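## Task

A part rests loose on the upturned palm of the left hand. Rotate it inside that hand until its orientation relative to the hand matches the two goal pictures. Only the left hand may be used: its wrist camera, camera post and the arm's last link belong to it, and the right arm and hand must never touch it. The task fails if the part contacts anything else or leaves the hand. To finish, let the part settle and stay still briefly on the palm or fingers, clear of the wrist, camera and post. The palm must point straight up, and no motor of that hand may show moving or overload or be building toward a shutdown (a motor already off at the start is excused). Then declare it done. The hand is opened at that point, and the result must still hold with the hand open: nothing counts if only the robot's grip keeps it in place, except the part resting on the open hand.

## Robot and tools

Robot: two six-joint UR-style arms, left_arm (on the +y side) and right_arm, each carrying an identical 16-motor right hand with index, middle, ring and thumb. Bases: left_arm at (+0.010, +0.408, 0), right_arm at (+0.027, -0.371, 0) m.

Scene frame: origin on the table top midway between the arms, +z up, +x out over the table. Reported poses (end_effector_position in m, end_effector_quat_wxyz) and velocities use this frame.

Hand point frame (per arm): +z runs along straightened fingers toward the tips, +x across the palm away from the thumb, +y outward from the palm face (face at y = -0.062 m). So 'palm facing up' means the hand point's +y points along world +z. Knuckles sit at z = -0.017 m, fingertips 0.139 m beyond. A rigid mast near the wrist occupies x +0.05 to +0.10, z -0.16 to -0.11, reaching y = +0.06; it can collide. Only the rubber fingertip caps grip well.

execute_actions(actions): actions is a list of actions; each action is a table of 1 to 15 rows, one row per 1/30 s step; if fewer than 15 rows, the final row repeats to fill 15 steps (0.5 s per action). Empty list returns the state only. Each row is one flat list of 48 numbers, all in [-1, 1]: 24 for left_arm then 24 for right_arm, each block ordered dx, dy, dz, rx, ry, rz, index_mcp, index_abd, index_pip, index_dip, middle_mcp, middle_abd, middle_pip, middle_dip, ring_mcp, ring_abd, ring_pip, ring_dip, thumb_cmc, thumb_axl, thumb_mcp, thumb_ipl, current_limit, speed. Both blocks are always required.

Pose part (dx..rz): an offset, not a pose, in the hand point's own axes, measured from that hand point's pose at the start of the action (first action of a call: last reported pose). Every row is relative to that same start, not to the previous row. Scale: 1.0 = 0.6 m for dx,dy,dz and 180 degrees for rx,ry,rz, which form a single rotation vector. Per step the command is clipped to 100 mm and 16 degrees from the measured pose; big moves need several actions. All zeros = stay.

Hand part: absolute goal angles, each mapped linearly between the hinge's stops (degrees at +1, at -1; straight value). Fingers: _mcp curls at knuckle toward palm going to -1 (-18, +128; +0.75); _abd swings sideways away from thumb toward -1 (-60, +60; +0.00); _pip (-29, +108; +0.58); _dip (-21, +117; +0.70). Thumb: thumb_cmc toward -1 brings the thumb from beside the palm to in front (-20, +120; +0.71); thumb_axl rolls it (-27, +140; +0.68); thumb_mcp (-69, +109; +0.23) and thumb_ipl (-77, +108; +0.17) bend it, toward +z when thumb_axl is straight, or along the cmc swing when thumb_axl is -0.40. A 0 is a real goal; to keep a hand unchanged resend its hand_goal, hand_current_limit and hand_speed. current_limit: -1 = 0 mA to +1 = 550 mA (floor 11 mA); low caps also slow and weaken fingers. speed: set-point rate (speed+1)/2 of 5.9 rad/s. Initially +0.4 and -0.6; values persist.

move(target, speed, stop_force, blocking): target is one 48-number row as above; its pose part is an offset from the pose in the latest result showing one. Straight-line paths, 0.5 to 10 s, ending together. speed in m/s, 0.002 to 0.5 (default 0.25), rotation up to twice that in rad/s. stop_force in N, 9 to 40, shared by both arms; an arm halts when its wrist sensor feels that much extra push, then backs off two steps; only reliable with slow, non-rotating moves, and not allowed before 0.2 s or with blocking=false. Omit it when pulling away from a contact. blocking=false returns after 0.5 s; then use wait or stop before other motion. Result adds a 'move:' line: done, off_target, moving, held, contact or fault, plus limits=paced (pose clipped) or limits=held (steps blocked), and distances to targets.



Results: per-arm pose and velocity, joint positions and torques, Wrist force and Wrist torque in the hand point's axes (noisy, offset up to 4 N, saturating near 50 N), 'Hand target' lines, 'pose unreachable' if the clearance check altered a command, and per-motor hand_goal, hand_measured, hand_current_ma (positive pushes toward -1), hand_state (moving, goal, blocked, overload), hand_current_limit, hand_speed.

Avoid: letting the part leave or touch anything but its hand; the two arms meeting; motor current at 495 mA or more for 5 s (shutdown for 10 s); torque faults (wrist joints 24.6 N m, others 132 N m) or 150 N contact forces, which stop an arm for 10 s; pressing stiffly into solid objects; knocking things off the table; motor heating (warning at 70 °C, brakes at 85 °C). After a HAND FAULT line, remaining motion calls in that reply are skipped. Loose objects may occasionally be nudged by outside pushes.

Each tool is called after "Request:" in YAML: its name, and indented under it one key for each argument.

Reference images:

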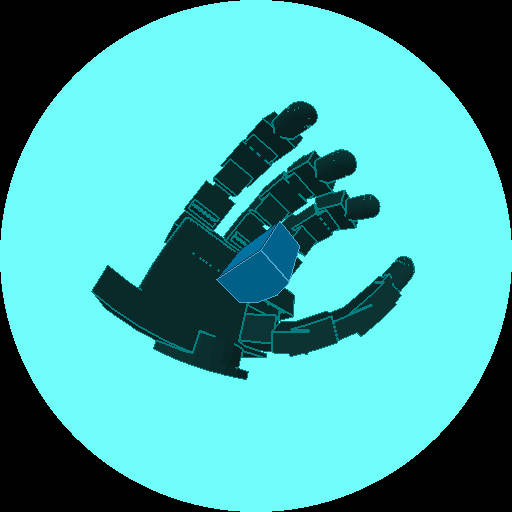

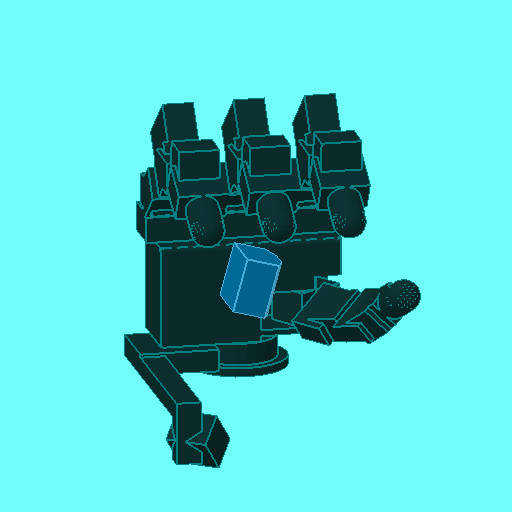

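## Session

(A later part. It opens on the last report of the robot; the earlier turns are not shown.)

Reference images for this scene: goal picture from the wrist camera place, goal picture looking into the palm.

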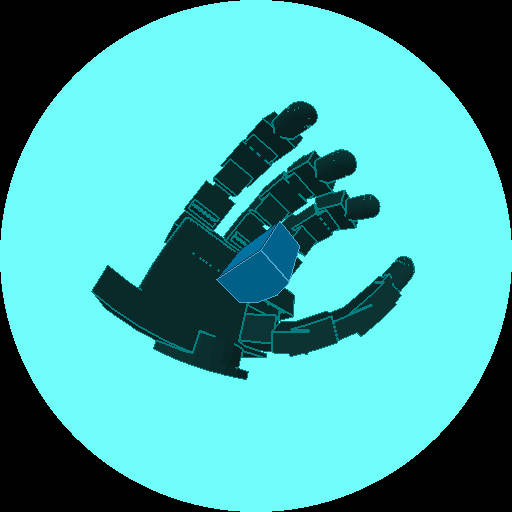

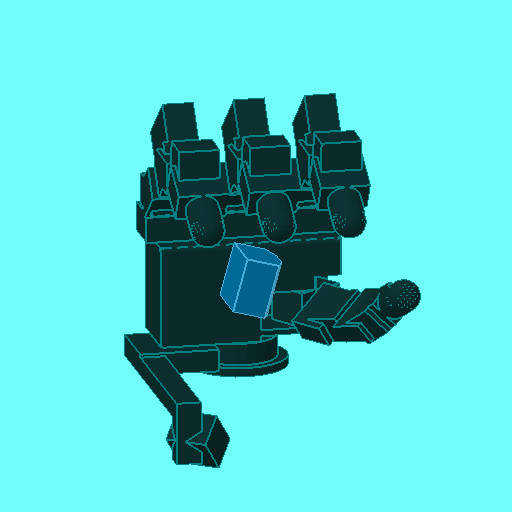

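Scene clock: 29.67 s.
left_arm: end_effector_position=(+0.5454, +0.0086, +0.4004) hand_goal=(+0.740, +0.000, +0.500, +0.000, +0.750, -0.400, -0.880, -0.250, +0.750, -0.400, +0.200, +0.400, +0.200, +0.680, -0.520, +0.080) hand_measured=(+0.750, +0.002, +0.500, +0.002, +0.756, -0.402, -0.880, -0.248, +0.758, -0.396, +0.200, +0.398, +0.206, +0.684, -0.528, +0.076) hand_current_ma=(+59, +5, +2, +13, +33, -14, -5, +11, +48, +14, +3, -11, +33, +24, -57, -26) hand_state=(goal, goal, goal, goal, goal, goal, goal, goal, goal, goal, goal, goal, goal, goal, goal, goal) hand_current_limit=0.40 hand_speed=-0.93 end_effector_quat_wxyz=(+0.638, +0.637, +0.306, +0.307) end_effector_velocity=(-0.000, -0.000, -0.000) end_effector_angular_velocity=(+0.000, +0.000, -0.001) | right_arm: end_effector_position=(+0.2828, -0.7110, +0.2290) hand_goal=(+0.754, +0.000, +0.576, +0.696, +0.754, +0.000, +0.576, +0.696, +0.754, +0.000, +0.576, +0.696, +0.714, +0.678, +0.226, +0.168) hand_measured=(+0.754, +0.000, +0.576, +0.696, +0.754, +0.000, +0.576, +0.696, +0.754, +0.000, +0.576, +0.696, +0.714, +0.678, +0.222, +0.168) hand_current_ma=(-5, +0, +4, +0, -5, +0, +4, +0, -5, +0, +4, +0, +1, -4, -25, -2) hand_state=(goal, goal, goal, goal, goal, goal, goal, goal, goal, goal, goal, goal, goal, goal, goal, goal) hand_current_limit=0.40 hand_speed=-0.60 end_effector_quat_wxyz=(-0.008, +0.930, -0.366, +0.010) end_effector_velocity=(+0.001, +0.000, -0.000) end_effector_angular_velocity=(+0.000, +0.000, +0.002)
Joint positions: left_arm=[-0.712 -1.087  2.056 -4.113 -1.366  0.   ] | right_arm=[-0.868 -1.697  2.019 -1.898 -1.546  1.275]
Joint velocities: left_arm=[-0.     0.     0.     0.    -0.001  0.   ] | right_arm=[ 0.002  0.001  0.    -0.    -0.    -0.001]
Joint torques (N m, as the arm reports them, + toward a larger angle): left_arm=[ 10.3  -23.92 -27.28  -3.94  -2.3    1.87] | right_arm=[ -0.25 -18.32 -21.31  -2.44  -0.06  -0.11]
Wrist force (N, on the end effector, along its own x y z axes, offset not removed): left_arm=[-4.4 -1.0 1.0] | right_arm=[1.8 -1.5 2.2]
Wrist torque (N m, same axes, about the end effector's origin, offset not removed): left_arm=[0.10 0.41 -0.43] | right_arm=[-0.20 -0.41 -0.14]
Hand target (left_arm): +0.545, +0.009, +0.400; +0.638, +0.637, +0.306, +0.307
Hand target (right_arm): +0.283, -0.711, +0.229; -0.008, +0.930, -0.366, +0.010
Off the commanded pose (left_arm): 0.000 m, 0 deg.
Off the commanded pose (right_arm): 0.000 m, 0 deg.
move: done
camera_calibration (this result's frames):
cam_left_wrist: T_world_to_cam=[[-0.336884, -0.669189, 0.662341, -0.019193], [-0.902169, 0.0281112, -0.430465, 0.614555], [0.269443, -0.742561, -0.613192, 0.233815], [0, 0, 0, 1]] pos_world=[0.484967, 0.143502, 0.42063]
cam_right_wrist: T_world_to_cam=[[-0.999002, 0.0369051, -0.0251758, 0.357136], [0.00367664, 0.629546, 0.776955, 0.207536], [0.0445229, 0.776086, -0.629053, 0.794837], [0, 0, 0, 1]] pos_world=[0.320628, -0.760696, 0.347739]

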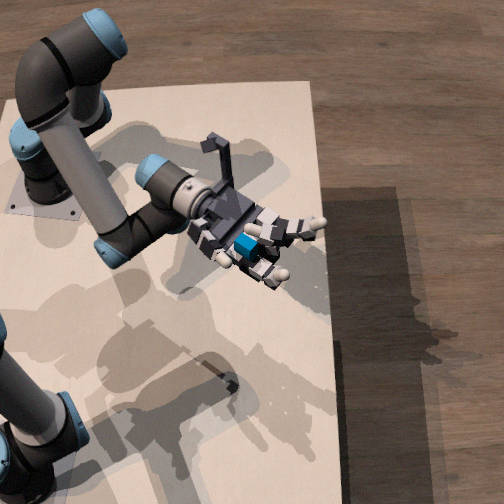

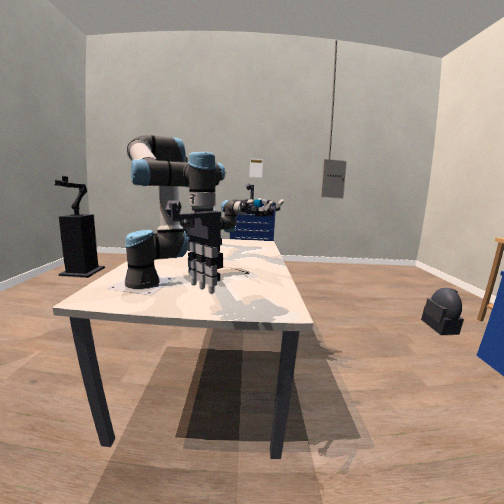

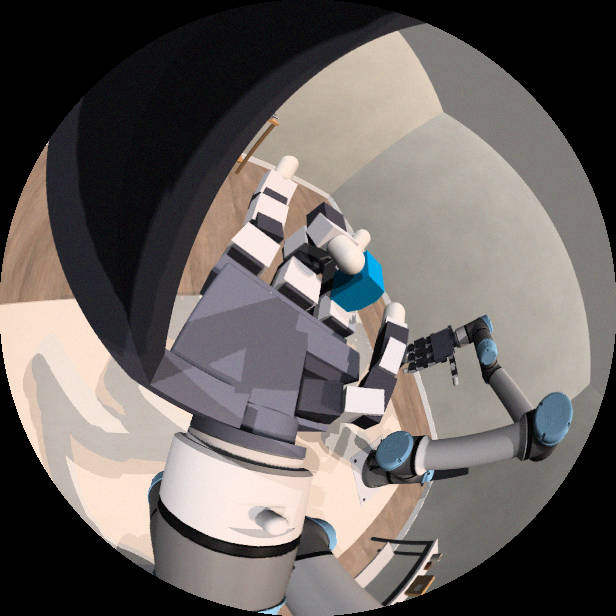

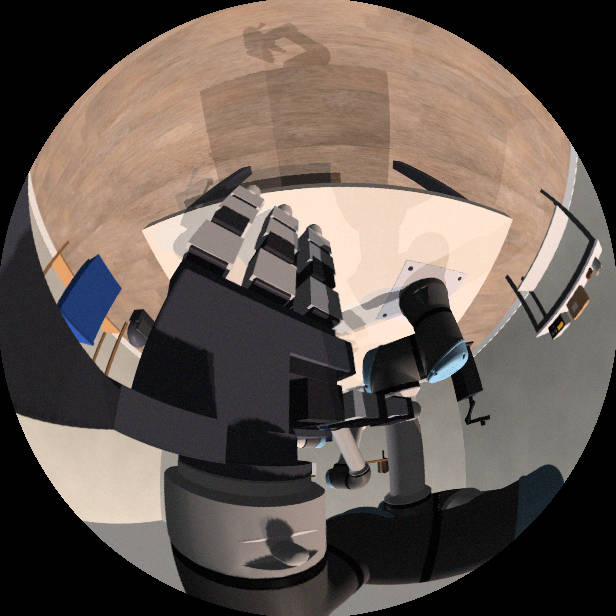

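Request:
move:
  target: [0,0,0,0,0,0,0.74,0,0.58,0.3,0.5,0,-0.3,0.6,0.75,-0.2,0.5,0.6,0.2,0.68,-0.6,0.08,0.4,-0.7,0,0,0,0,0,0,0.754,0,0.576,0.696,0.754,0,0.576,0.696,0.754,0,0.576,0.696,0.714,0.678,0.226,0.168,0.4,-0.6]

Request:
move:
  target: [0,0,0,0,0,0,0.74,0,0.58,0.3,0.5,0.6,-0.3,0.6,0.75,-0.2,0.5,0.6,0.2,0.68,-0.6,0.08,0.4,-0.85,0,0,0,0,0,0,0.754,0,0.576,0.696,0.754,0,0.576,0.696,0.754,0,0.576,0.696,0.714,0.678,0.226,0.168,0.4,-0.6]

Request:
zoom_image:
  camera: "cam_left_wrist"
  region: [250,150,450,350]

Request:
zoom_image:
  camera: "cam_high"
  region: [190,190,310,300]

Scene clock: 31.73 s.
left_arm: end_effector_position=(+0.5454, +0.0086, +0.4004) hand_goal=(+0.740, +0.000, +0.580, +0.300, +0.500, +0.000, -0.300, +0.600, +0.750, -0.200, +0.500, +0.600, +0.200, +0.680, -0.600, +0.080) hand_measured=(+0.750, +0.002, +0.580, +0.298, +0.522, -0.002, -0.302, +0.598, +0.760, -0.204, +0.500, +0.598, +0.206, +0.684, -0.602, +0.076) hand_current_ma=(+61, +5, +3, -11, +114, -14, -9, -14, +52, -15, +3, -11, +33, +24, -8, -26) hand_state=(goal, goal, goal, goal, blocked, goal, goal, goal, goal, goal, goal, goal, goal, goal, goal, goal) hand_current_limit=0.40 hand_speed=-0.70 end_effector_quat_wxyz=(+0.638, +0.637, +0.306, +0.307) end_effector_velocity=(+0.000, -0.000, -0.000) end_effector_angular_velocity=(+0.001, -0.000, +0.000) | right_arm: end_effector_position=(+0.2828, -0.7110, +0.2290) hand_goal=(+0.754, +0.000, +0.576, +0.696, +0.754, +0.000, +0.576, +0.696, +0.754, +0.000, +0.576, +0.696, +0.714, +0.678, +0.226, +0.168) hand_measured=(+0.754, +0.000, +0.576, +0.696, +0.754, +0.000, +0.576, +0.696, +0.754, +0.000, +0.576, +0.696, +0.714, +0.678, +0.222, +0.168) hand_current_ma=(-5, +0, +4, +0, -5, +0, +4, +0, -5, +0, +4, +0, +1, -4, -25, -2) hand_state=(goal, goal, goal, goal, goal, goal, goal, goal, goal, goal, goal, goal, goal, goal, goal, goal) hand_current_limit=0.40 hand_speed=-0.60 end_effector_quat_wxyz=(-0.008, +0.930, -0.366, +0.010) end_effector_velocity=(+0.000, +0.001, -0.001) end_effector_angular_velocity=(+0.002, +0.001, -0.001)
Joint positions: left_arm=[-0.712 -1.087  2.056 -4.113 -1.366  0.   ] | right_arm=[-0.868 -1.697  2.019 -1.898 -1.546  1.275]
Joint velocities: left_arm=[ 0.     0.001 -0.001  0.    -0.     0.001] | right_arm=[ 0.001  0.     0.001  0.001 -0.     0.002]
Joint torques (N m, as the arm reports them, + toward a larger angle): left_arm=[  9.9  -25.57 -25.57  -3.35  -2.14   1.63] | right_arm=[  0.95 -18.14 -21.23  -2.42   0.27  -0.24]
Wrist force (N, on the end effector, along its own x y z axes, offset not removed): left_arm=[-3.0 -2.0 -1.1] | right_arm=[2.8 -2.7 -0.4]
Wrist torque (N m, same axes, about the end effector's origin, offset not removed): left_arm=[0.31 0.22 -0.34] | right_arm=[-0.38 -0.39 -0.01]
Hand target (left_arm): +0.545, +0.009, +0.400; +0.638, +0.637, +0.306, +0.307
Hand target (right_arm): +0.283, -0.711, +0.229; -0.008, +0.930, -0.366, +0.010
Off the commanded pose (left_arm): 0.000 m, 0 deg.
Off the commanded pose (right_arm): 0.000 m, 0 deg.
move: done
camera_calibration (this result's frames):
cam_left_wrist: T_world_to_cam=[[-0.336887, -0.669187, 0.662342, -0.0191915], [-0.902168, 0.028111, -0.430468, 0.614555], [0.269444, -0.742562, -0.613189, 0.233813], [0, 0, 0, 1]] pos_world=[0.484967, 0.143502, 0.420629]
cam_right_wrist: T_world_to_cam=[[-0.999002, 0.036905, -0.0251757, 0.357136], [0.00367663, 0.629546, 0.776955, 0.207536], [0.0445228, 0.776087, -0.629053, 0.794837], [0, 0, 0, 1]] pos_world=[0.320628, -0.760696, 0.347739]

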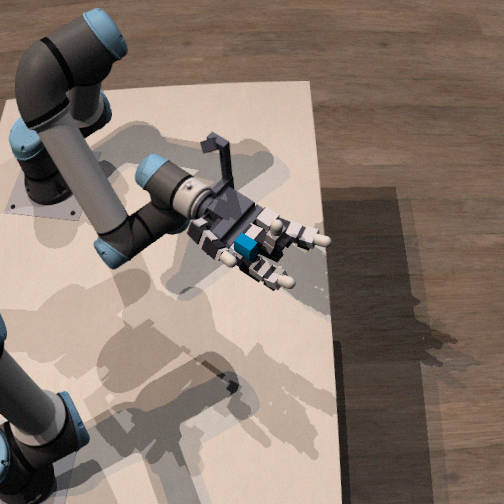

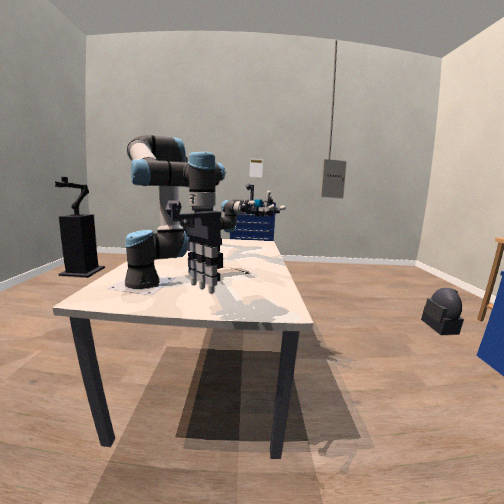

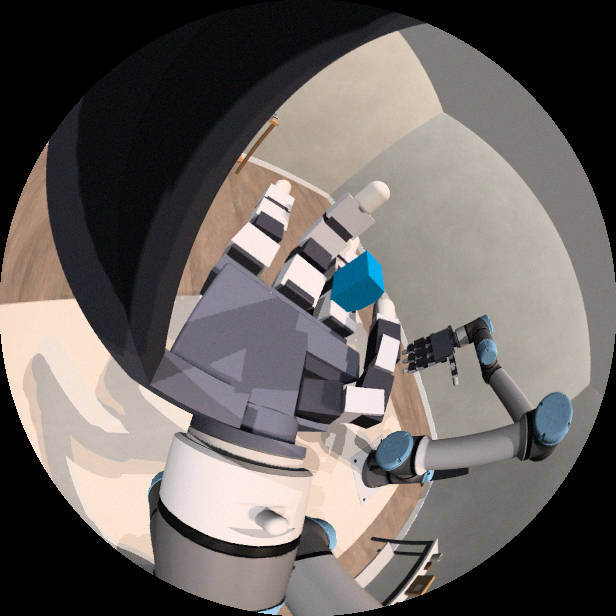

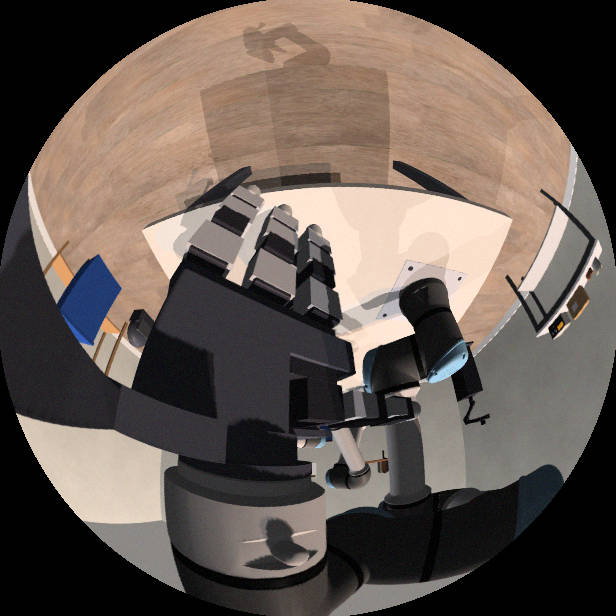

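Scene clock: 33.40 s.
left_arm: end_effector_position=(+0.5454, +0.0086, +0.4004) hand_goal=(+0.740, +0.000, +0.580, +0.300, +0.500, +0.600, -0.300, +0.600, +0.750, -0.200, +0.500, +0.600, +0.200, +0.680, -0.600, +0.080) hand_measured=(+0.750, +0.002, +0.580, +0.298, +0.522, +0.598, -0.302, +0.598, +0.760, -0.204, +0.500, +0.598, +0.206, +0.684, -0.602, +0.076) hand_current_ma=(+61, +5, +3, -11, +114, -14, -8, -14, +52, -15, +3, -11, +33, +24, -8, -26) hand_state=(goal, goal, goal, goal, blocked, goal, goal, goal, goal, goal, goal, goal, goal, goal, goal, goal) hand_current_limit=0.40 hand_speed=-0.85 end_effector_quat_wxyz=(+0.638, +0.637, +0.306, +0.307) end_effector_velocity=(+0.000, +0.000, +0.001) end_effector_angular_velocity=(-0.001, -0.000, +0.000) | right_arm: end_effector_position=(+0.2828, -0.7110, +0.2290) hand_goal=(+0.754, +0.000, +0.576, +0.696, +0.754, +0.000, +0.576, +0.696, +0.754, +0.000, +0.576, +0.696, +0.714, +0.678, +0.226, +0.168) hand_measured=(+0.754, +0.000, +0.576, +0.696, +0.754, +0.000, +0.576, +0.696, +0.754, +0.000, +0.576, +0.696, +0.714, +0.678, +0.222, +0.168) hand_current_ma=(-5, +0, +4, +0, -5, +0, +4, +0, -5, +0, +4, +0, +1, -4, -25, -2) hand_state=(goal, goal, goal, goal, goal, goal, goal, goal, goal, goal, goal, goal, goal, goal, goal, goal) hand_current_limit=0.40 hand_speed=-0.60 end_effector_quat_wxyz=(-0.008, +0.930, -0.366, +0.010) end_effector_velocity=(+0.001, -0.000, +0.000) end_effector_angular_velocity=(-0.000, -0.000, +0.004)
Joint positions: left_arm=[-0.712 -1.087  2.056 -4.113 -1.366  0.   ] | right_arm=[-0.868 -1.697  2.019 -1.898 -1.546  1.275]
Joint velocities: left_arm=[ 0.001 -0.001 -0.001  0.    -0.001 -0.001] | right_arm=[ 0.001  0.    -0.    -0.    -0.    -0.002]
Joint torques (N m, as the arm reports them, + toward a larger angle): left_arm=[ 11.11 -26.41 -26.53  -3.36  -2.21   1.73] | right_arm=[ -0.27 -18.6  -21.25  -2.52   0.18  -0.26]
Wrist force (N, on the end effector, along its own x y z axes, offset not removed): left_arm=[-0.8 -2.3 0.6] | right_arm=[1.6 1.0 -1.2]
Wrist torque (N m, same axes, about the end effector's origin, offset not removed): left_arm=[-0.07 -0.07 -0.20] | right_arm=[0.27 -0.11 -0.17]
Hand target (left_arm): +0.545, +0.009, +0.400; +0.638, +0.637, +0.306, +0.307
Hand target (right_arm): +0.283, -0.711, +0.229; -0.008, +0.930, -0.366, +0.010
Off the commanded pose (left_arm): 0.000 m, 0 deg.
Off the commanded pose (right_arm): 0.000 m, 0 deg.
move: done
camera_calibration (this result's frames):
cam_left_wrist: T_world_to_cam=[[-0.336887, -0.669187, 0.662342, -0.0191915], [-0.902168, 0.0281108, -0.430468, 0.614555], [0.269445, -0.742562, -0.613189, 0.233813], [0, 0, 0, 1]] pos_world=[0.484967, 0.143502, 0.420629]
cam_right_wrist: T_world_to_cam=[[-0.999002, 0.0369048, -0.0251758, 0.357136], [0.00367645, 0.629546, 0.776955, 0.207536], [0.0445226, 0.776087, -0.629053, 0.794837], [0, 0, 0, 1]] pos_world=[0.320628, -0.760696, 0.347739]

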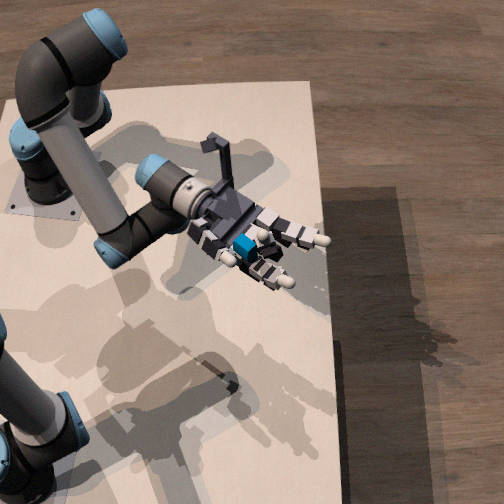

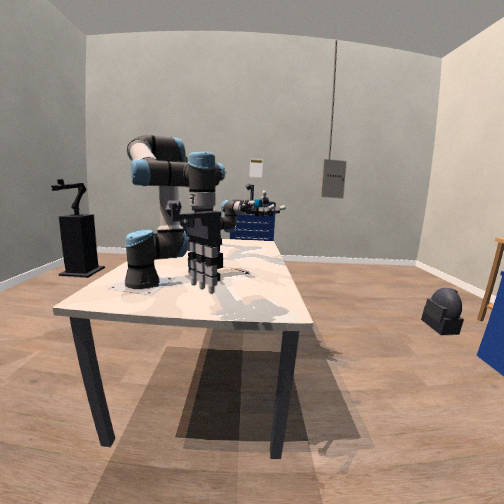

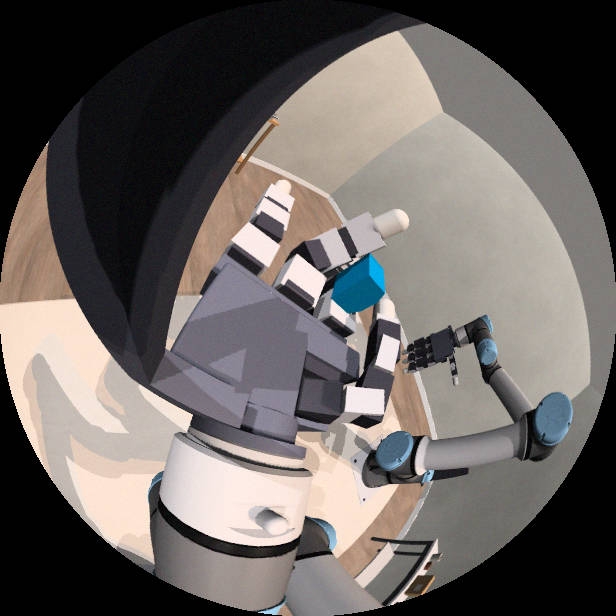

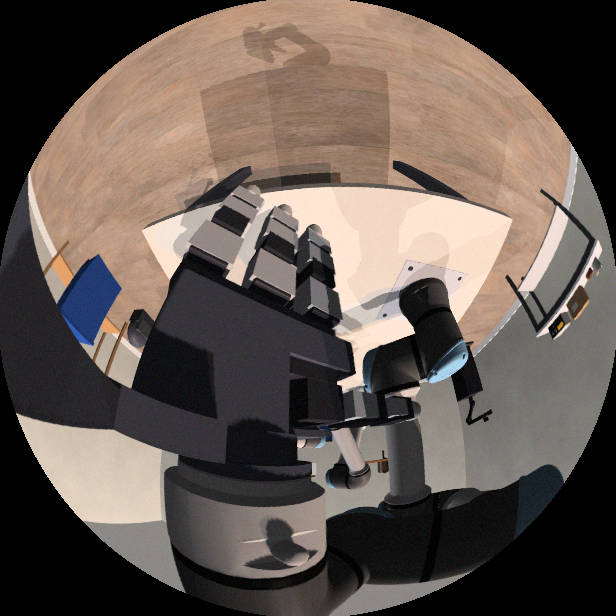

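Region (250, 150, 450, 350) of cam_left_wrist's 616x616 image, scaled by 2.520, with more detail than that image has.

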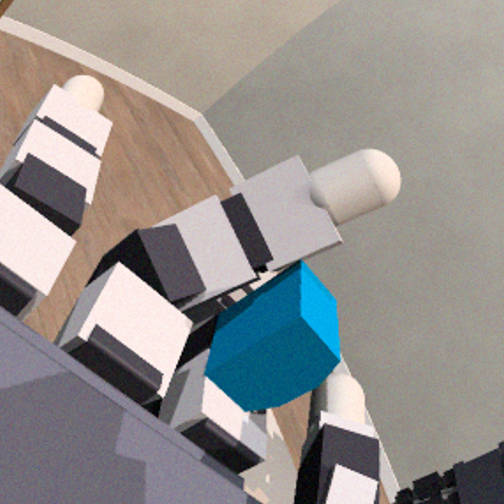

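Region (190, 190, 310, 300) of cam_high's 504x504 image, scaled by 4.200, with more detail than that image has; it fills the top 462 rows of this view, and the rest is white.

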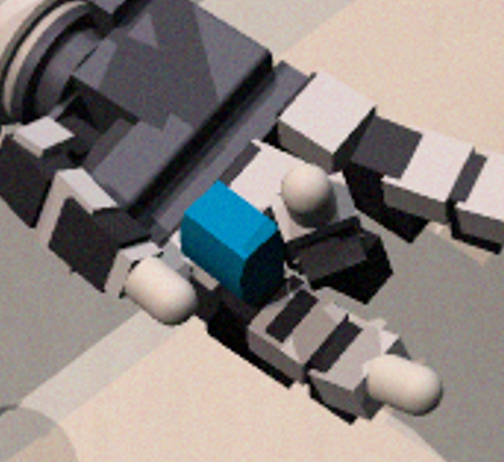

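Request:
move:
  target: [0,0,0,0,0,0,0.74,0,0.58,0.6,0.5,0.76,-0.3,0.6,0.75,0,0.57,0.69,0.2,0.68,-0.6,0.08,0.4,-0.85,0,0,0,0,0,0,0.754,0,0.576,0.696,0.754,0,0.576,0.696,0.754,0,0.576,0.696,0.714,0.678,0.226,0.168,0.4,-0.6]

Request:
move:
  target: [0,0,0,0,0,0,0.74,0,0.58,0.69,0.55,0.3,-0.3,0.6,0.75,0,0.57,0.69,0.3,0.68,-0.4,0.08,0.4,-0.7,0,0,0,0,0,0,0.754,0,0.576,0.696,0.754,0,0.576,0.696,0.754,0,0.576,0.696,0.714,0.678,0.226,0.168,0.4,-0.6]

Request:
zoom_image:
  camera: "cam_high"
  region: [190,190,310,300]

Scene clock: 34.77 s.
left_arm: end_effector_position=(+0.5454, +0.0086, +0.4004) hand_goal=(+0.740, +0.000, +0.580, +0.600, +0.500, +0.760, -0.300, +0.600, +0.750, +0.000, +0.570, +0.690, +0.200, +0.680, -0.600, +0.080) hand_measured=(+0.750, +0.002, +0.580, +0.598, +0.522, +0.758, -0.302, +0.598, +0.760, -0.004, +0.570, +0.688, +0.206, +0.684, -0.602, +0.076) hand_current_ma=(+61, +5, +3, -11, +114, -14, -7, -13, +53, -15, +3, -11, +33, +24, -8, -26) hand_state=(goal, goal, goal, goal, blocked, goal, goal, goal, goal, goal, goal, goal, goal, goal, goal, goal) hand_current_limit=0.40 hand_speed=-0.85 end_effector_quat_wxyz=(+0.638, +0.637, +0.306, +0.307) end_effector_velocity=(+0.001, +0.002, -0.000) end_effector_angular_velocity=(+0.000, +0.001, +0.004) | right_arm: end_effector_position=(+0.2828, -0.7110, +0.2290) hand_goal=(+0.754, +0.000, +0.576, +0.696, +0.754, +0.000, +0.576, +0.696, +0.754, +0.000, +0.576, +0.696, +0.714, +0.678, +0.226, +0.168) hand_measured=(+0.754, +0.000, +0.576, +0.696, +0.754, +0.000, +0.576, +0.696, +0.754, +0.000, +0.576, +0.696, +0.714, +0.678, +0.222, +0.168) hand_current_ma=(-5, +0, +4, +0, -5, +0, +4, +0, -5, +0, +4, +0, +1, -4, -25, -2) hand_state=(goal, goal, goal, goal, goal, goal, goal, goal, goal, goal, goal, goal, goal, goal, goal, goal) hand_current_limit=0.40 hand_speed=-0.60 end_effector_quat_wxyz=(-0.008, +0.930, -0.366, +0.010) end_effector_velocity=(+0.001, +0.001, -0.000) end_effector_angular_velocity=(+0.001, +0.001, +0.001)
Joint positions: left_arm=[-0.712 -1.087  2.056 -4.113 -1.366  0.   ] | right_arm=[-0.868 -1.697  2.019 -1.898 -1.546  1.275]
Joint velocities: left_arm=[ 0.002  0.     0.     0.     0.002 -0.001] | right_arm=[0.002 0.    0.    0.001 0.    0.001]
Joint torques (N m, as the arm reports them, + toward a larger angle): left_arm=[  9.91 -25.94 -25.91  -3.3   -2.02   1.83] | right_arm=[ -0.2  -18.13 -21.04  -2.53   0.31  -0.05]
Wrist force (N, on the end effector, along its own x y z axes, offset not removed): left_arm=[-4.6 -2.9 2.3] | right_arm=[1.3 -2.5 -2.8]
Wrist torque (N m, same axes, about the end effector's origin, offset not removed): left_arm=[-0.19 0.33 -0.57] | right_arm=[-0.26 -0.22 -0.06]
Hand target (left_arm): +0.545, +0.009, +0.400; +0.638, +0.637, +0.306, +0.307
Hand target (right_arm): +0.283, -0.711, +0.229; -0.008, +0.930, -0.366, +0.010
Off the commanded pose (left_arm): 0.000 m, 0 deg.
Off the commanded pose (right_arm): 0.000 m, 0 deg.
move: done
camera_calibration (this result's frames):
cam_left_wrist: T_world_to_cam=[[-0.336887, -0.669187, 0.662342, -0.0191914], [-0.902168, 0.0281112, -0.430468, 0.614555], [0.269444, -0.742562, -0.613189, 0.233813], [0, 0, 0, 1]] pos_world=[0.484967, 0.143502, 0.420629]
cam_right_wrist: T_world_to_cam=[[-0.999002, 0.036905, -0.0251758, 0.357136], [0.00367659, 0.629546, 0.776955, 0.207536], [0.0445228, 0.776087, -0.629053, 0.794837], [0, 0, 0, 1]] pos_world=[0.320628, -0.760696, 0.347739]

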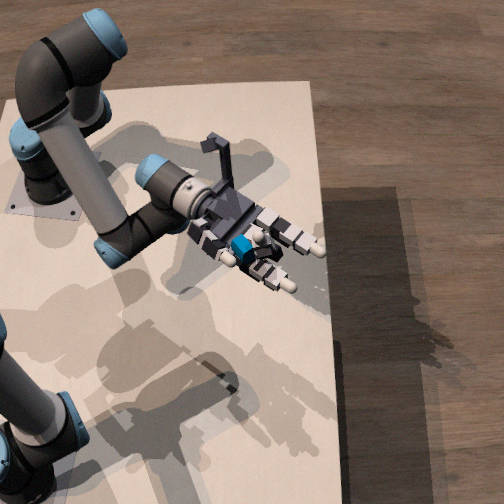

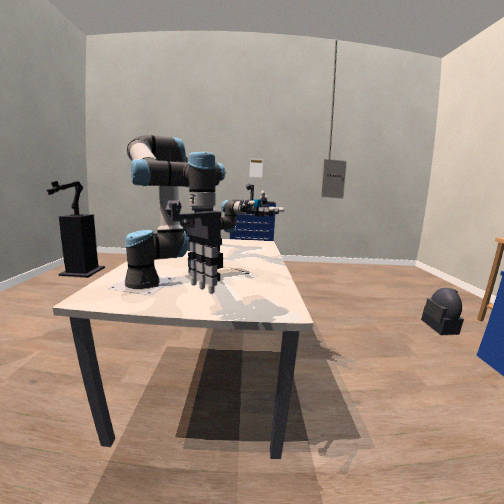

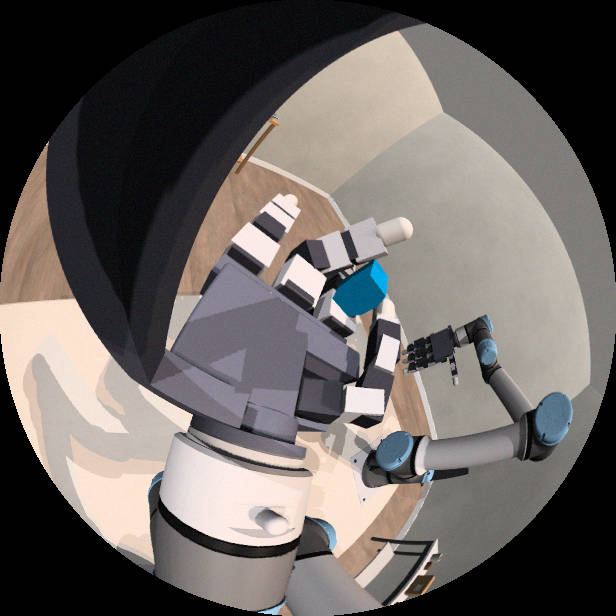

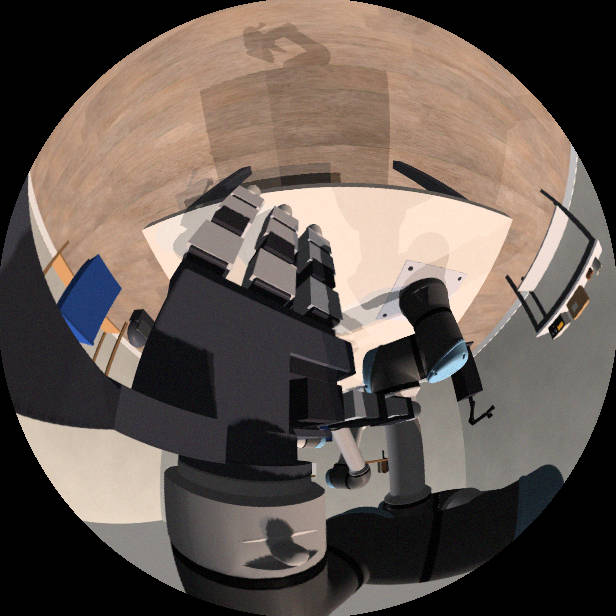

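Scene clock: 35.60 s.
left_arm: end_effector_position=(+0.5454, +0.0086, +0.4004) hand_goal=(+0.740, +0.000, +0.580, +0.690, +0.550, +0.300, -0.300, +0.600, +0.750, +0.000, +0.570, +0.690, +0.300, +0.680, -0.400, +0.080) hand_measured=(+0.750, +0.002, +0.580, +0.688, +0.558, +0.304, -0.302, +0.598, +0.760, -0.004, +0.570, +0.688, +0.306, +0.684, -0.406, +0.076) hand_current_ma=(+61, +5, +3, -11, +43, +17, -7, -13, +53, -15, +3, -11, +30, +24, -45, -25) hand_state=(goal, goal, goal, goal, goal, goal, goal, goal, goal, goal, goal, goal, goal, goal, goal, goal) hand_current_limit=0.40 hand_speed=-0.70 end_effector_quat_wxyz=(+0.638, +0.637, +0.306, +0.307) end_effector_velocity=(+0.000, +0.000, -0.000) end_effector_angular_velocity=(-0.000, +0.001, +0.001) | right_arm: end_effector_position=(+0.2828, -0.7110, +0.2290) hand_goal=(+0.754, +0.000, +0.576, +0.696, +0.754, +0.000, +0.576, +0.696, +0.754, +0.000, +0.576, +0.696, +0.714, +0.678, +0.226, +0.168) hand_measured=(+0.754, +0.000, +0.576, +0.696, +0.754, +0.000, +0.576, +0.696, +0.754, +0.000, +0.576, +0.696, +0.714, +0.678, +0.222, +0.168) hand_current_ma=(-5, +0, +4, +0, -5, +0, +4, +0, -5, +0, +4, +0, +1, -4, -25, -2) hand_state=(goal, goal, goal, goal, goal, goal, goal, goal, goal, goal, goal, goal, goal, goal, goal, goal) hand_current_limit=0.40 hand_speed=-0.60 end_effector_quat_wxyz=(-0.008, +0.930, -0.366, +0.010) end_effector_velocity=(+0.000, +0.000, -0.001) end_effector_angular_velocity=(+0.002, +0.001, +0.002)
Joint positions: left_arm=[-0.712 -1.087  2.056 -4.113 -1.366  0.   ] | right_arm=[-0.868 -1.697  2.019 -1.898 -1.546  1.275]
Joint velocities: left_arm=[ 0.     0.     0.001  0.     0.001 -0.001] | right_arm=[ 0.     0.002  0.     0.001 -0.    -0.002]
Joint torques (N m, as the arm reports them, + toward a larger angle): left_arm=[ 10.6  -25.67 -26.45  -3.46  -2.08   1.63] | right_arm=[  0.11 -19.04 -21.12  -2.69   0.34   0.  ]
Wrist force (N, on the end effector, along its own x y z axes, offset not removed): left_arm=[-3.4 0.5 -1.7] | right_arm=[-0.7 -2.8 0.3]
Wrist torque (N m, same axes, about the end effector's origin, offset not removed): left_arm=[0.57 0.50 -0.28] | right_arm=[-0.47 0.04 -0.08]
Hand target (left_arm): +0.545, +0.009, +0.400; +0.638, +0.637, +0.306, +0.307
Hand target (right_arm): +0.283, -0.711, +0.229; -0.008, +0.930, -0.366, +0.010
Off the commanded pose (left_arm): 0.000 m, 0 deg.
Off the commanded pose (right_arm): 0.000 m, 0 deg.
move: done
camera_calibration (this result's frames):
cam_left_wrist: T_world_to_cam=[[-0.336887, -0.669187, 0.662342, -0.0191915], [-0.902168, 0.0281109, -0.430468, 0.614555], [0.269445, -0.742563, -0.613189, 0.233813], [0, 0, 0, 1]] pos_world=[0.484967, 0.143502, 0.420629]
cam_right_wrist: T_world_to_cam=[[-0.999002, 0.0369047, -0.0251759, 0.357136], [0.00367634, 0.629546, 0.776955, 0.207536], [0.0445226, 0.776087, -0.629053, 0.794837], [0, 0, 0, 1]] pos_world=[0.320628, -0.760696, 0.347739]

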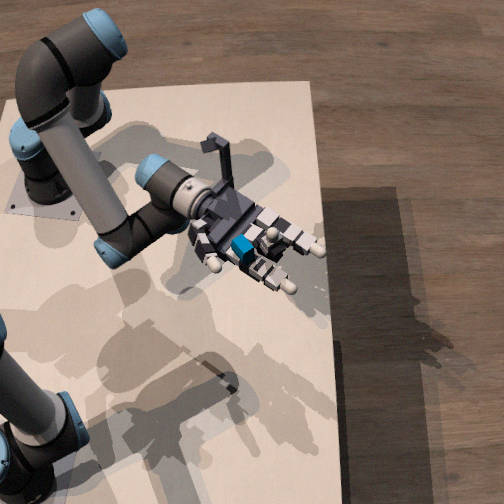

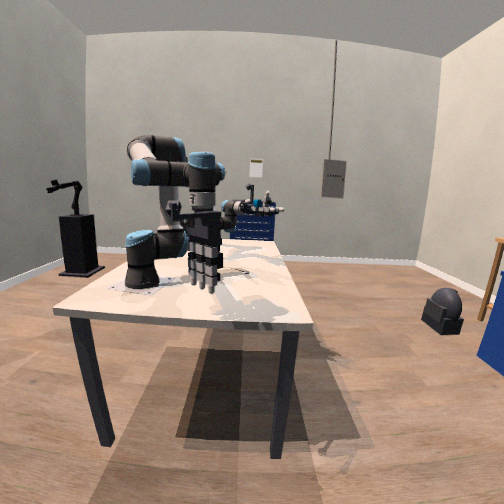

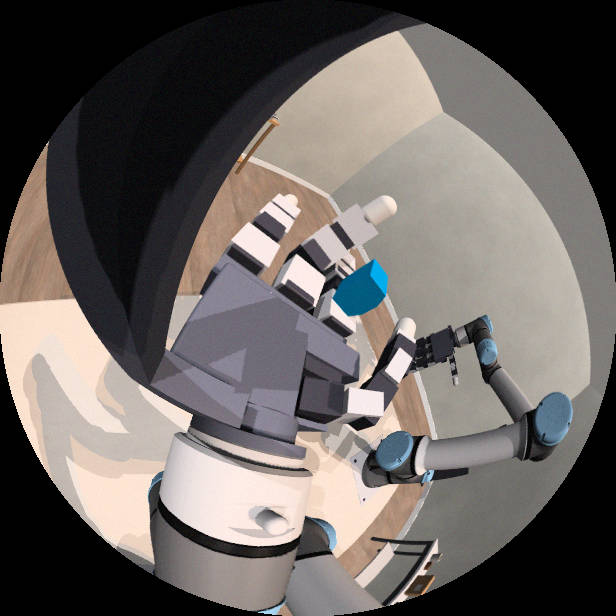

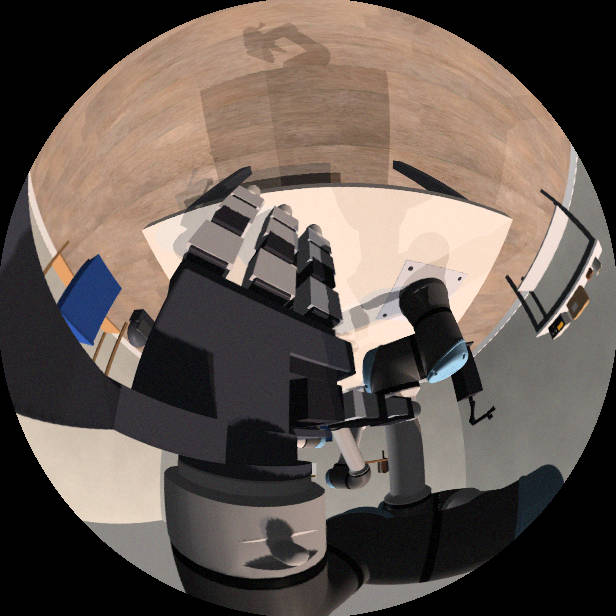

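Region (190, 190, 310, 300) of cam_high's 504x504 image, scaled by 4.200, with more detail than that image has; it fills the top 462 rows of this view, and the rest is white.

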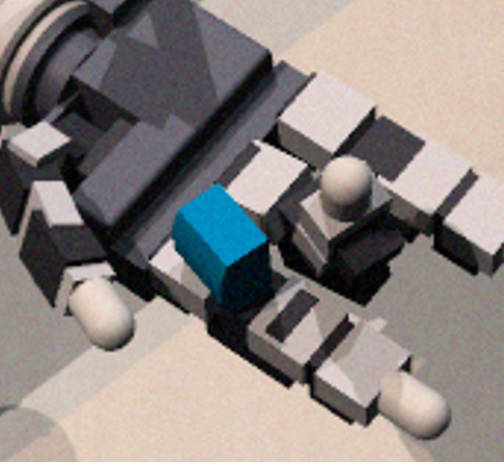

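About 48°, on target.

Request:
move:
  target: [0,0,0,0,0,0,0.74,0,0.58,0.69,0.75,0,0.57,0.69,0.75,0,0.57,0.69,0.7,0.68,0.22,0.17,0.4,-0.6,0,0,0,0,0,0,0.754,0,0.576,0.696,0.754,0,0.576,0.696,0.754,0,0.576,0.696,0.714,0.678,0.226,0.168,0.4,-0.6]

Request:
wait:
  seconds: 1

Scene clock: 37.20 s.
left_arm: end_effector_position=(+0.5454, +0.0086, +0.4004) hand_goal=(+0.740, +0.000, +0.580, +0.690, +0.750, +0.000, +0.570, +0.690, +0.750, +0.000, +0.570, +0.690, +0.700, +0.680, +0.220, +0.170) hand_measured=(+0.750, +0.002, +0.580, +0.688, +0.760, +0.002, +0.570, +0.688, +0.760, -0.004, +0.570, +0.688, +0.710, +0.682, +0.218, +0.168) hand_current_ma=(+61, +5, +3, -11, +59, +14, +3, -11, +53, -15, +3, -11, +55, +15, -14, -15) hand_state=(goal, goal, goal, goal, goal, goal, goal, goal, goal, goal, goal, goal, goal, goal, goal, goal) hand_current_limit=0.40 hand_speed=-0.60 end_effector_quat_wxyz=(+0.638, +0.637, +0.306, +0.307) end_effector_velocity=(+0.000, +0.000, +0.001) end_effector_angular_velocity=(-0.001, -0.001, +0.000) | right_arm: end_effector_position=(+0.2828, -0.7110, +0.2290) hand_goal=(+0.754, +0.000, +0.576, +0.696, +0.754, +0.000, +0.576, +0.696, +0.754, +0.000, +0.576, +0.696, +0.714, +0.678, +0.226, +0.168) hand_measured=(+0.754, +0.000, +0.576, +0.696, +0.754, +0.000, +0.576, +0.696, +0.754, +0.000, +0.576, +0.696, +0.714, +0.678, +0.222, +0.168) hand_current_ma=(-5, +0, +4, +0, -5, +0, +4, +0, -5, +0, +4, +0, +1, -4, -25, -2) hand_state=(goal, goal, goal, goal, goal, goal, goal, goal, goal, goal, goal, goal, goal, goal, goal, goal) hand_current_limit=0.40 hand_speed=-0.60 end_effector_quat_wxyz=(-0.008, +0.930, -0.366, +0.010) end_effector_velocity=(-0.000, -0.000, -0.001) end_effector_angular_velocity=(+0.001, +0.001, +0.000)
Joint positions: left_arm=[-0.712 -1.087  2.056 -4.113 -1.366  0.   ] | right_arm=[-0.868 -1.697  2.019 -1.898 -1.546  1.275]
Joint velocities: left_arm=[ 0.001 -0.    -0.001 -0.001 -0.001  0.   ] | right_arm=[-0.     0.001  0.    -0.     0.    -0.   ]
Joint torques (N m, as the arm reports them, + toward a larger angle): left_arm=[ 10.18 -26.1  -26.08  -3.31  -2.25   1.72] | right_arm=[ -0.18 -19.53 -20.46  -2.84   0.32  -0.25]
Wrist force (N, on the end effector, along its own x y z axes, offset not removed): left_arm=[-2.3 -1.5 0.9] | right_arm=[1.7 -0.7 2.6]
Wrist torque (N m, same axes, about the end effector's origin, offset not removed): left_arm=[0.08 0.05 -0.15] | right_arm=[-0.29 -0.35 0.25]
Hand target (left_arm): +0.545, +0.009, +0.400; +0.638, +0.637, +0.306, +0.307
Hand target (right_arm): +0.283, -0.711, +0.229; -0.008, +0.930, -0.366, +0.010
Off the commanded pose (left_arm): 0.000 m, 0 deg.
Off the commanded pose (right_arm): 0.000 m, 0 deg.
move: done
camera_calibration (this result's frames):
cam_left_wrist: T_world_to_cam=[[-0.336887, -0.669187, 0.662342, -0.0191915], [-0.902168, 0.028111, -0.430468, 0.614555], [0.269444, -0.742562, -0.613189, 0.233813], [0, 0, 0, 1]] pos_world=[0.484967, 0.143502, 0.420629]
cam_right_wrist: T_world_to_cam=[[-0.999002, 0.0369048, -0.0251758, 0.357136], [0.0036765, 0.629546, 0.776955, 0.207536], [0.0445227, 0.776087, -0.629053, 0.794837], [0, 0, 0, 1]] pos_world=[0.320628, -0.760696, 0.347739]

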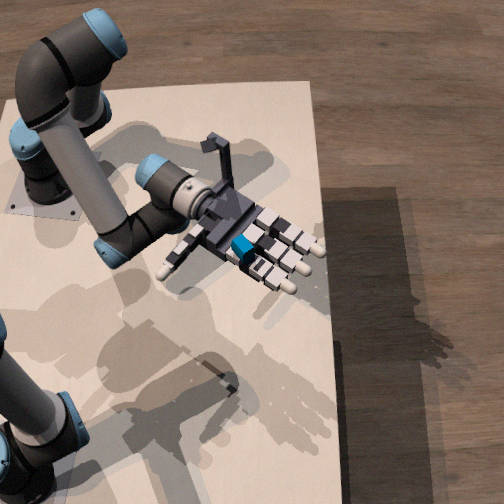

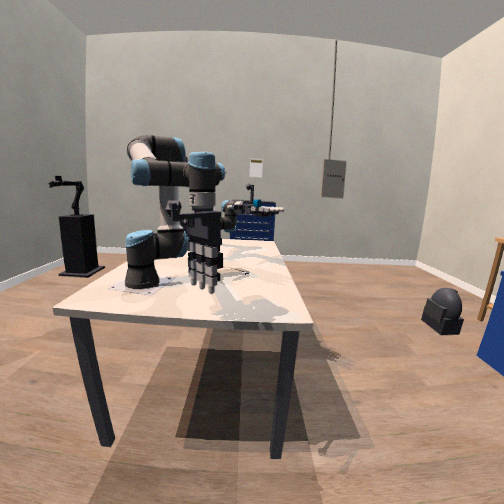

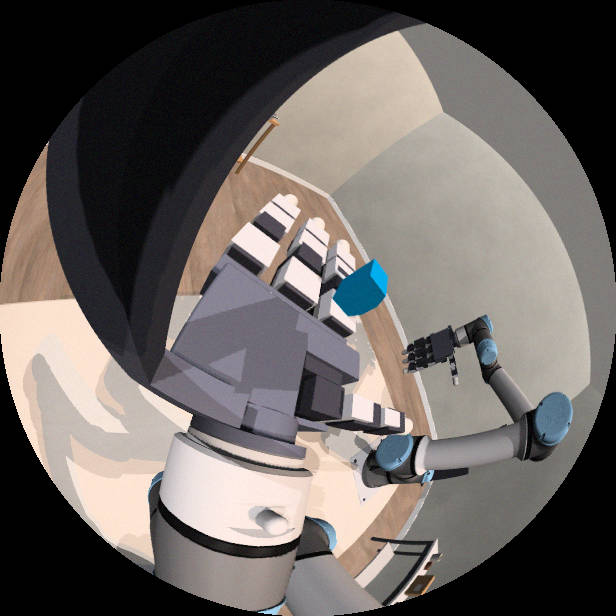

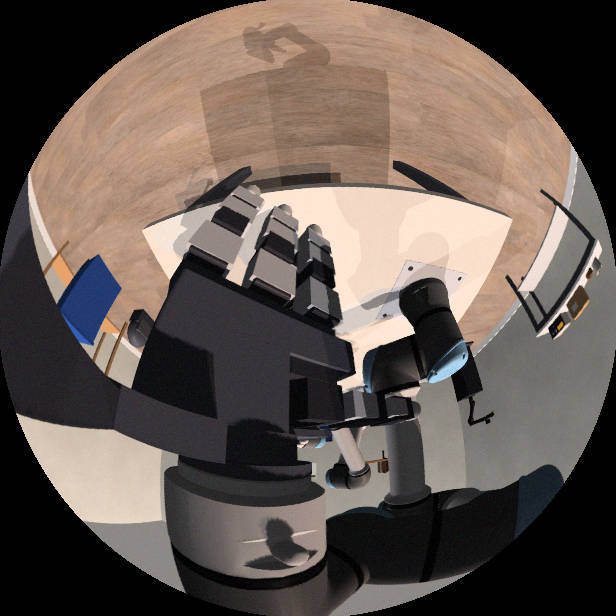

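Scene clock: 38.20 s.
left_arm: end_effector_position=(+0.5454, +0.0086, +0.4004) hand_goal=(+0.740, +0.000, +0.580, +0.690, +0.750, +0.000, +0.570, +0.690, +0.750, +0.000, +0.570, +0.690, +0.700, +0.680, +0.220, +0.170) hand_measured=(+0.750, +0.002, +0.580, +0.688, +0.760, +0.002, +0.570, +0.688, +0.760, -0.004, +0.570, +0.688, +0.710, +0.682, +0.218, +0.168) hand_current_ma=(+61, +5, +3, -11, +59, +14, +3, -11, +53, -15, +3, -11, +55, +15, -14, -15) hand_state=(goal, goal, goal, goal, goal, goal, goal, goal, goal, goal, goal, goal, goal, goal, goal, goal) hand_current_limit=0.40 hand_speed=-0.60 end_effector_quat_wxyz=(+0.638, +0.637, +0.306, +0.307) end_effector_velocity=(+0.001, +0.000, -0.000) end_effector_angular_velocity=(+0.001, +0.000, +0.002) | right_arm: end_effector_position=(+0.2828, -0.7110, +0.2290) hand_goal=(+0.754, +0.000, +0.576, +0.696, +0.754, +0.000, +0.576, +0.696, +0.754, +0.000, +0.576, +0.696, +0.714, +0.678, +0.226, +0.168) hand_measured=(+0.754, +0.000, +0.576, +0.696, +0.754, +0.000, +0.576, +0.696, +0.754, +0.000, +0.576, +0.696, +0.714, +0.678, +0.222, +0.168) hand_current_ma=(-5, +0, +4, +0, -5, +0, +4, +0, -5, +0, +4, +0, +1, -4, -25, -2) hand_state=(goal, goal, goal, goal, goal, goal, goal, goal, goal, goal, goal, goal, goal, goal, goal, goal) hand_current_limit=0.40 hand_speed=-0.60 end_effector_quat_wxyz=(-0.008, +0.930, -0.366, +0.010) end_effector_velocity=(+0.000, +0.000, +0.000) end_effector_angular_velocity=(-0.001, -0.000, +0.000)
Joint positions: left_arm=[-0.712 -1.087  2.056 -4.113 -1.366  0.   ] | right_arm=[-0.868 -1.697  2.019 -1.898 -1.546  1.275]
Joint velocities: left_arm=[ 0.001  0.001 -0.     0.001  0.001  0.001] | right_arm=[ 0.001 -0.001  0.    -0.    -0.     0.   ]
Joint torques (N m, as the arm reports them, + toward a larger angle): left_arm=[ 10.66 -26.34 -25.35  -3.25  -2.17   1.69] | right_arm=[  1.07 -18.28 -21.64  -2.77   0.22  -0.15]
Wrist force (N, on the end effector, along its own x y z axes, offset not removed): left_arm=[-2.8 -3.0 -2.4] | right_arm=[2.4 -1.4 3.4]
Wrist torque (N m, same axes, about the end effector's origin, offset not removed): left_arm=[0.11 0.18 -0.35] | right_arm=[-0.64 -0.34 -0.13]
Hand target (left_arm): +0.545, +0.009, +0.400; +0.638, +0.637, +0.306, +0.307
Hand target (right_arm): +0.283, -0.711, +0.229; -0.008, +0.930, -0.366, +0.010
Off the commanded pose (left_arm): 0.000 m, 0 deg.
Off the commanded pose (right_arm): 0.000 m, 0 deg.
wait: 1.00 s; at rest by 0.17 s
camera_calibration (this result's frames):
cam_left_wrist: T_world_to_cam=[[-0.336887, -0.669187, 0.662342, -0.0191915], [-0.902168, 0.0281108, -0.430468, 0.614555], [0.269445, -0.742562, -0.613189, 0.233813], [0, 0, 0, 1]] pos_world=[0.484967, 0.143502, 0.420629]
cam_right_wrist: T_world_to_cam=[[-0.999002, 0.036905, -0.0251757, 0.357136], [0.00367666, 0.629546, 0.776955, 0.207536], [0.0445228, 0.776087, -0.629053, 0.794837], [0, 0, 0, 1]] pos_world=[0.320628, -0.760696, 0.347739]

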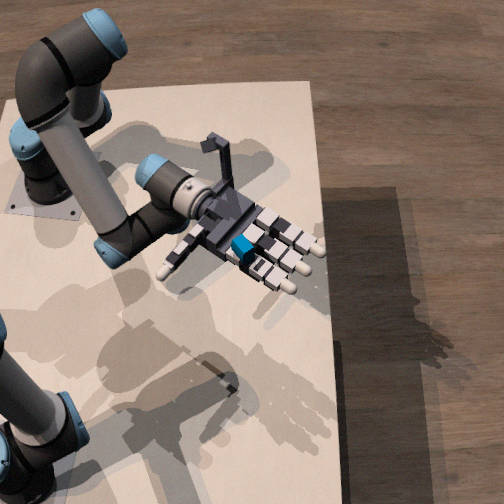

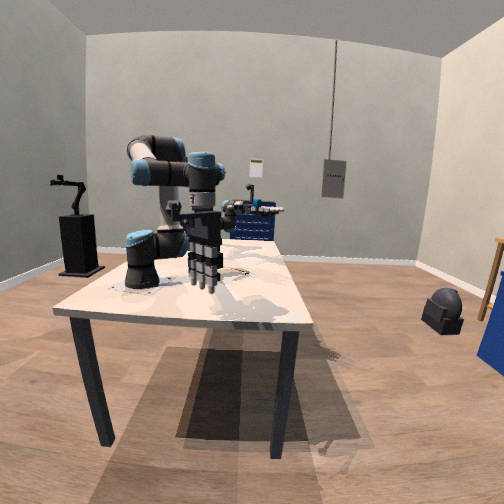

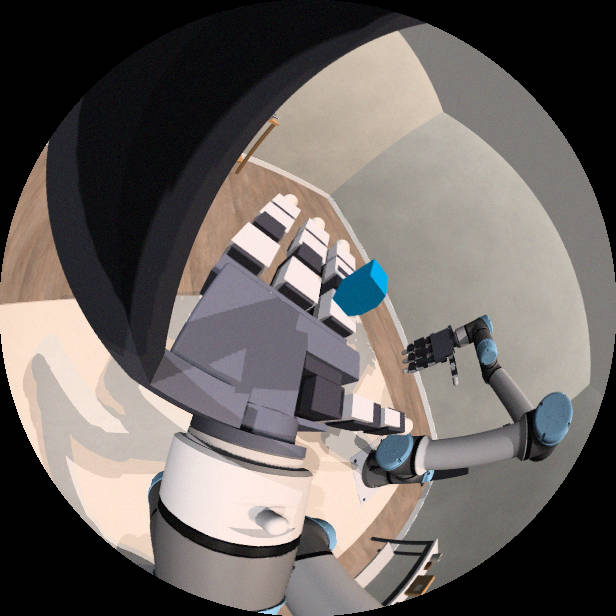

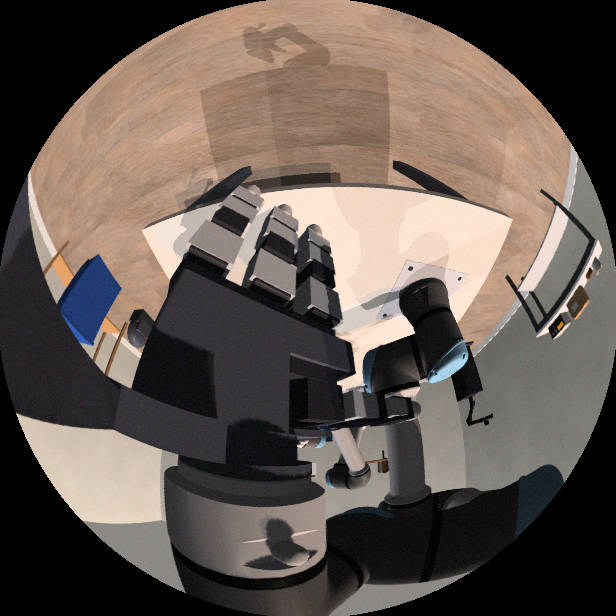

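Request:
finished_scene:
  scene: 1

The scene is finished: the task was done.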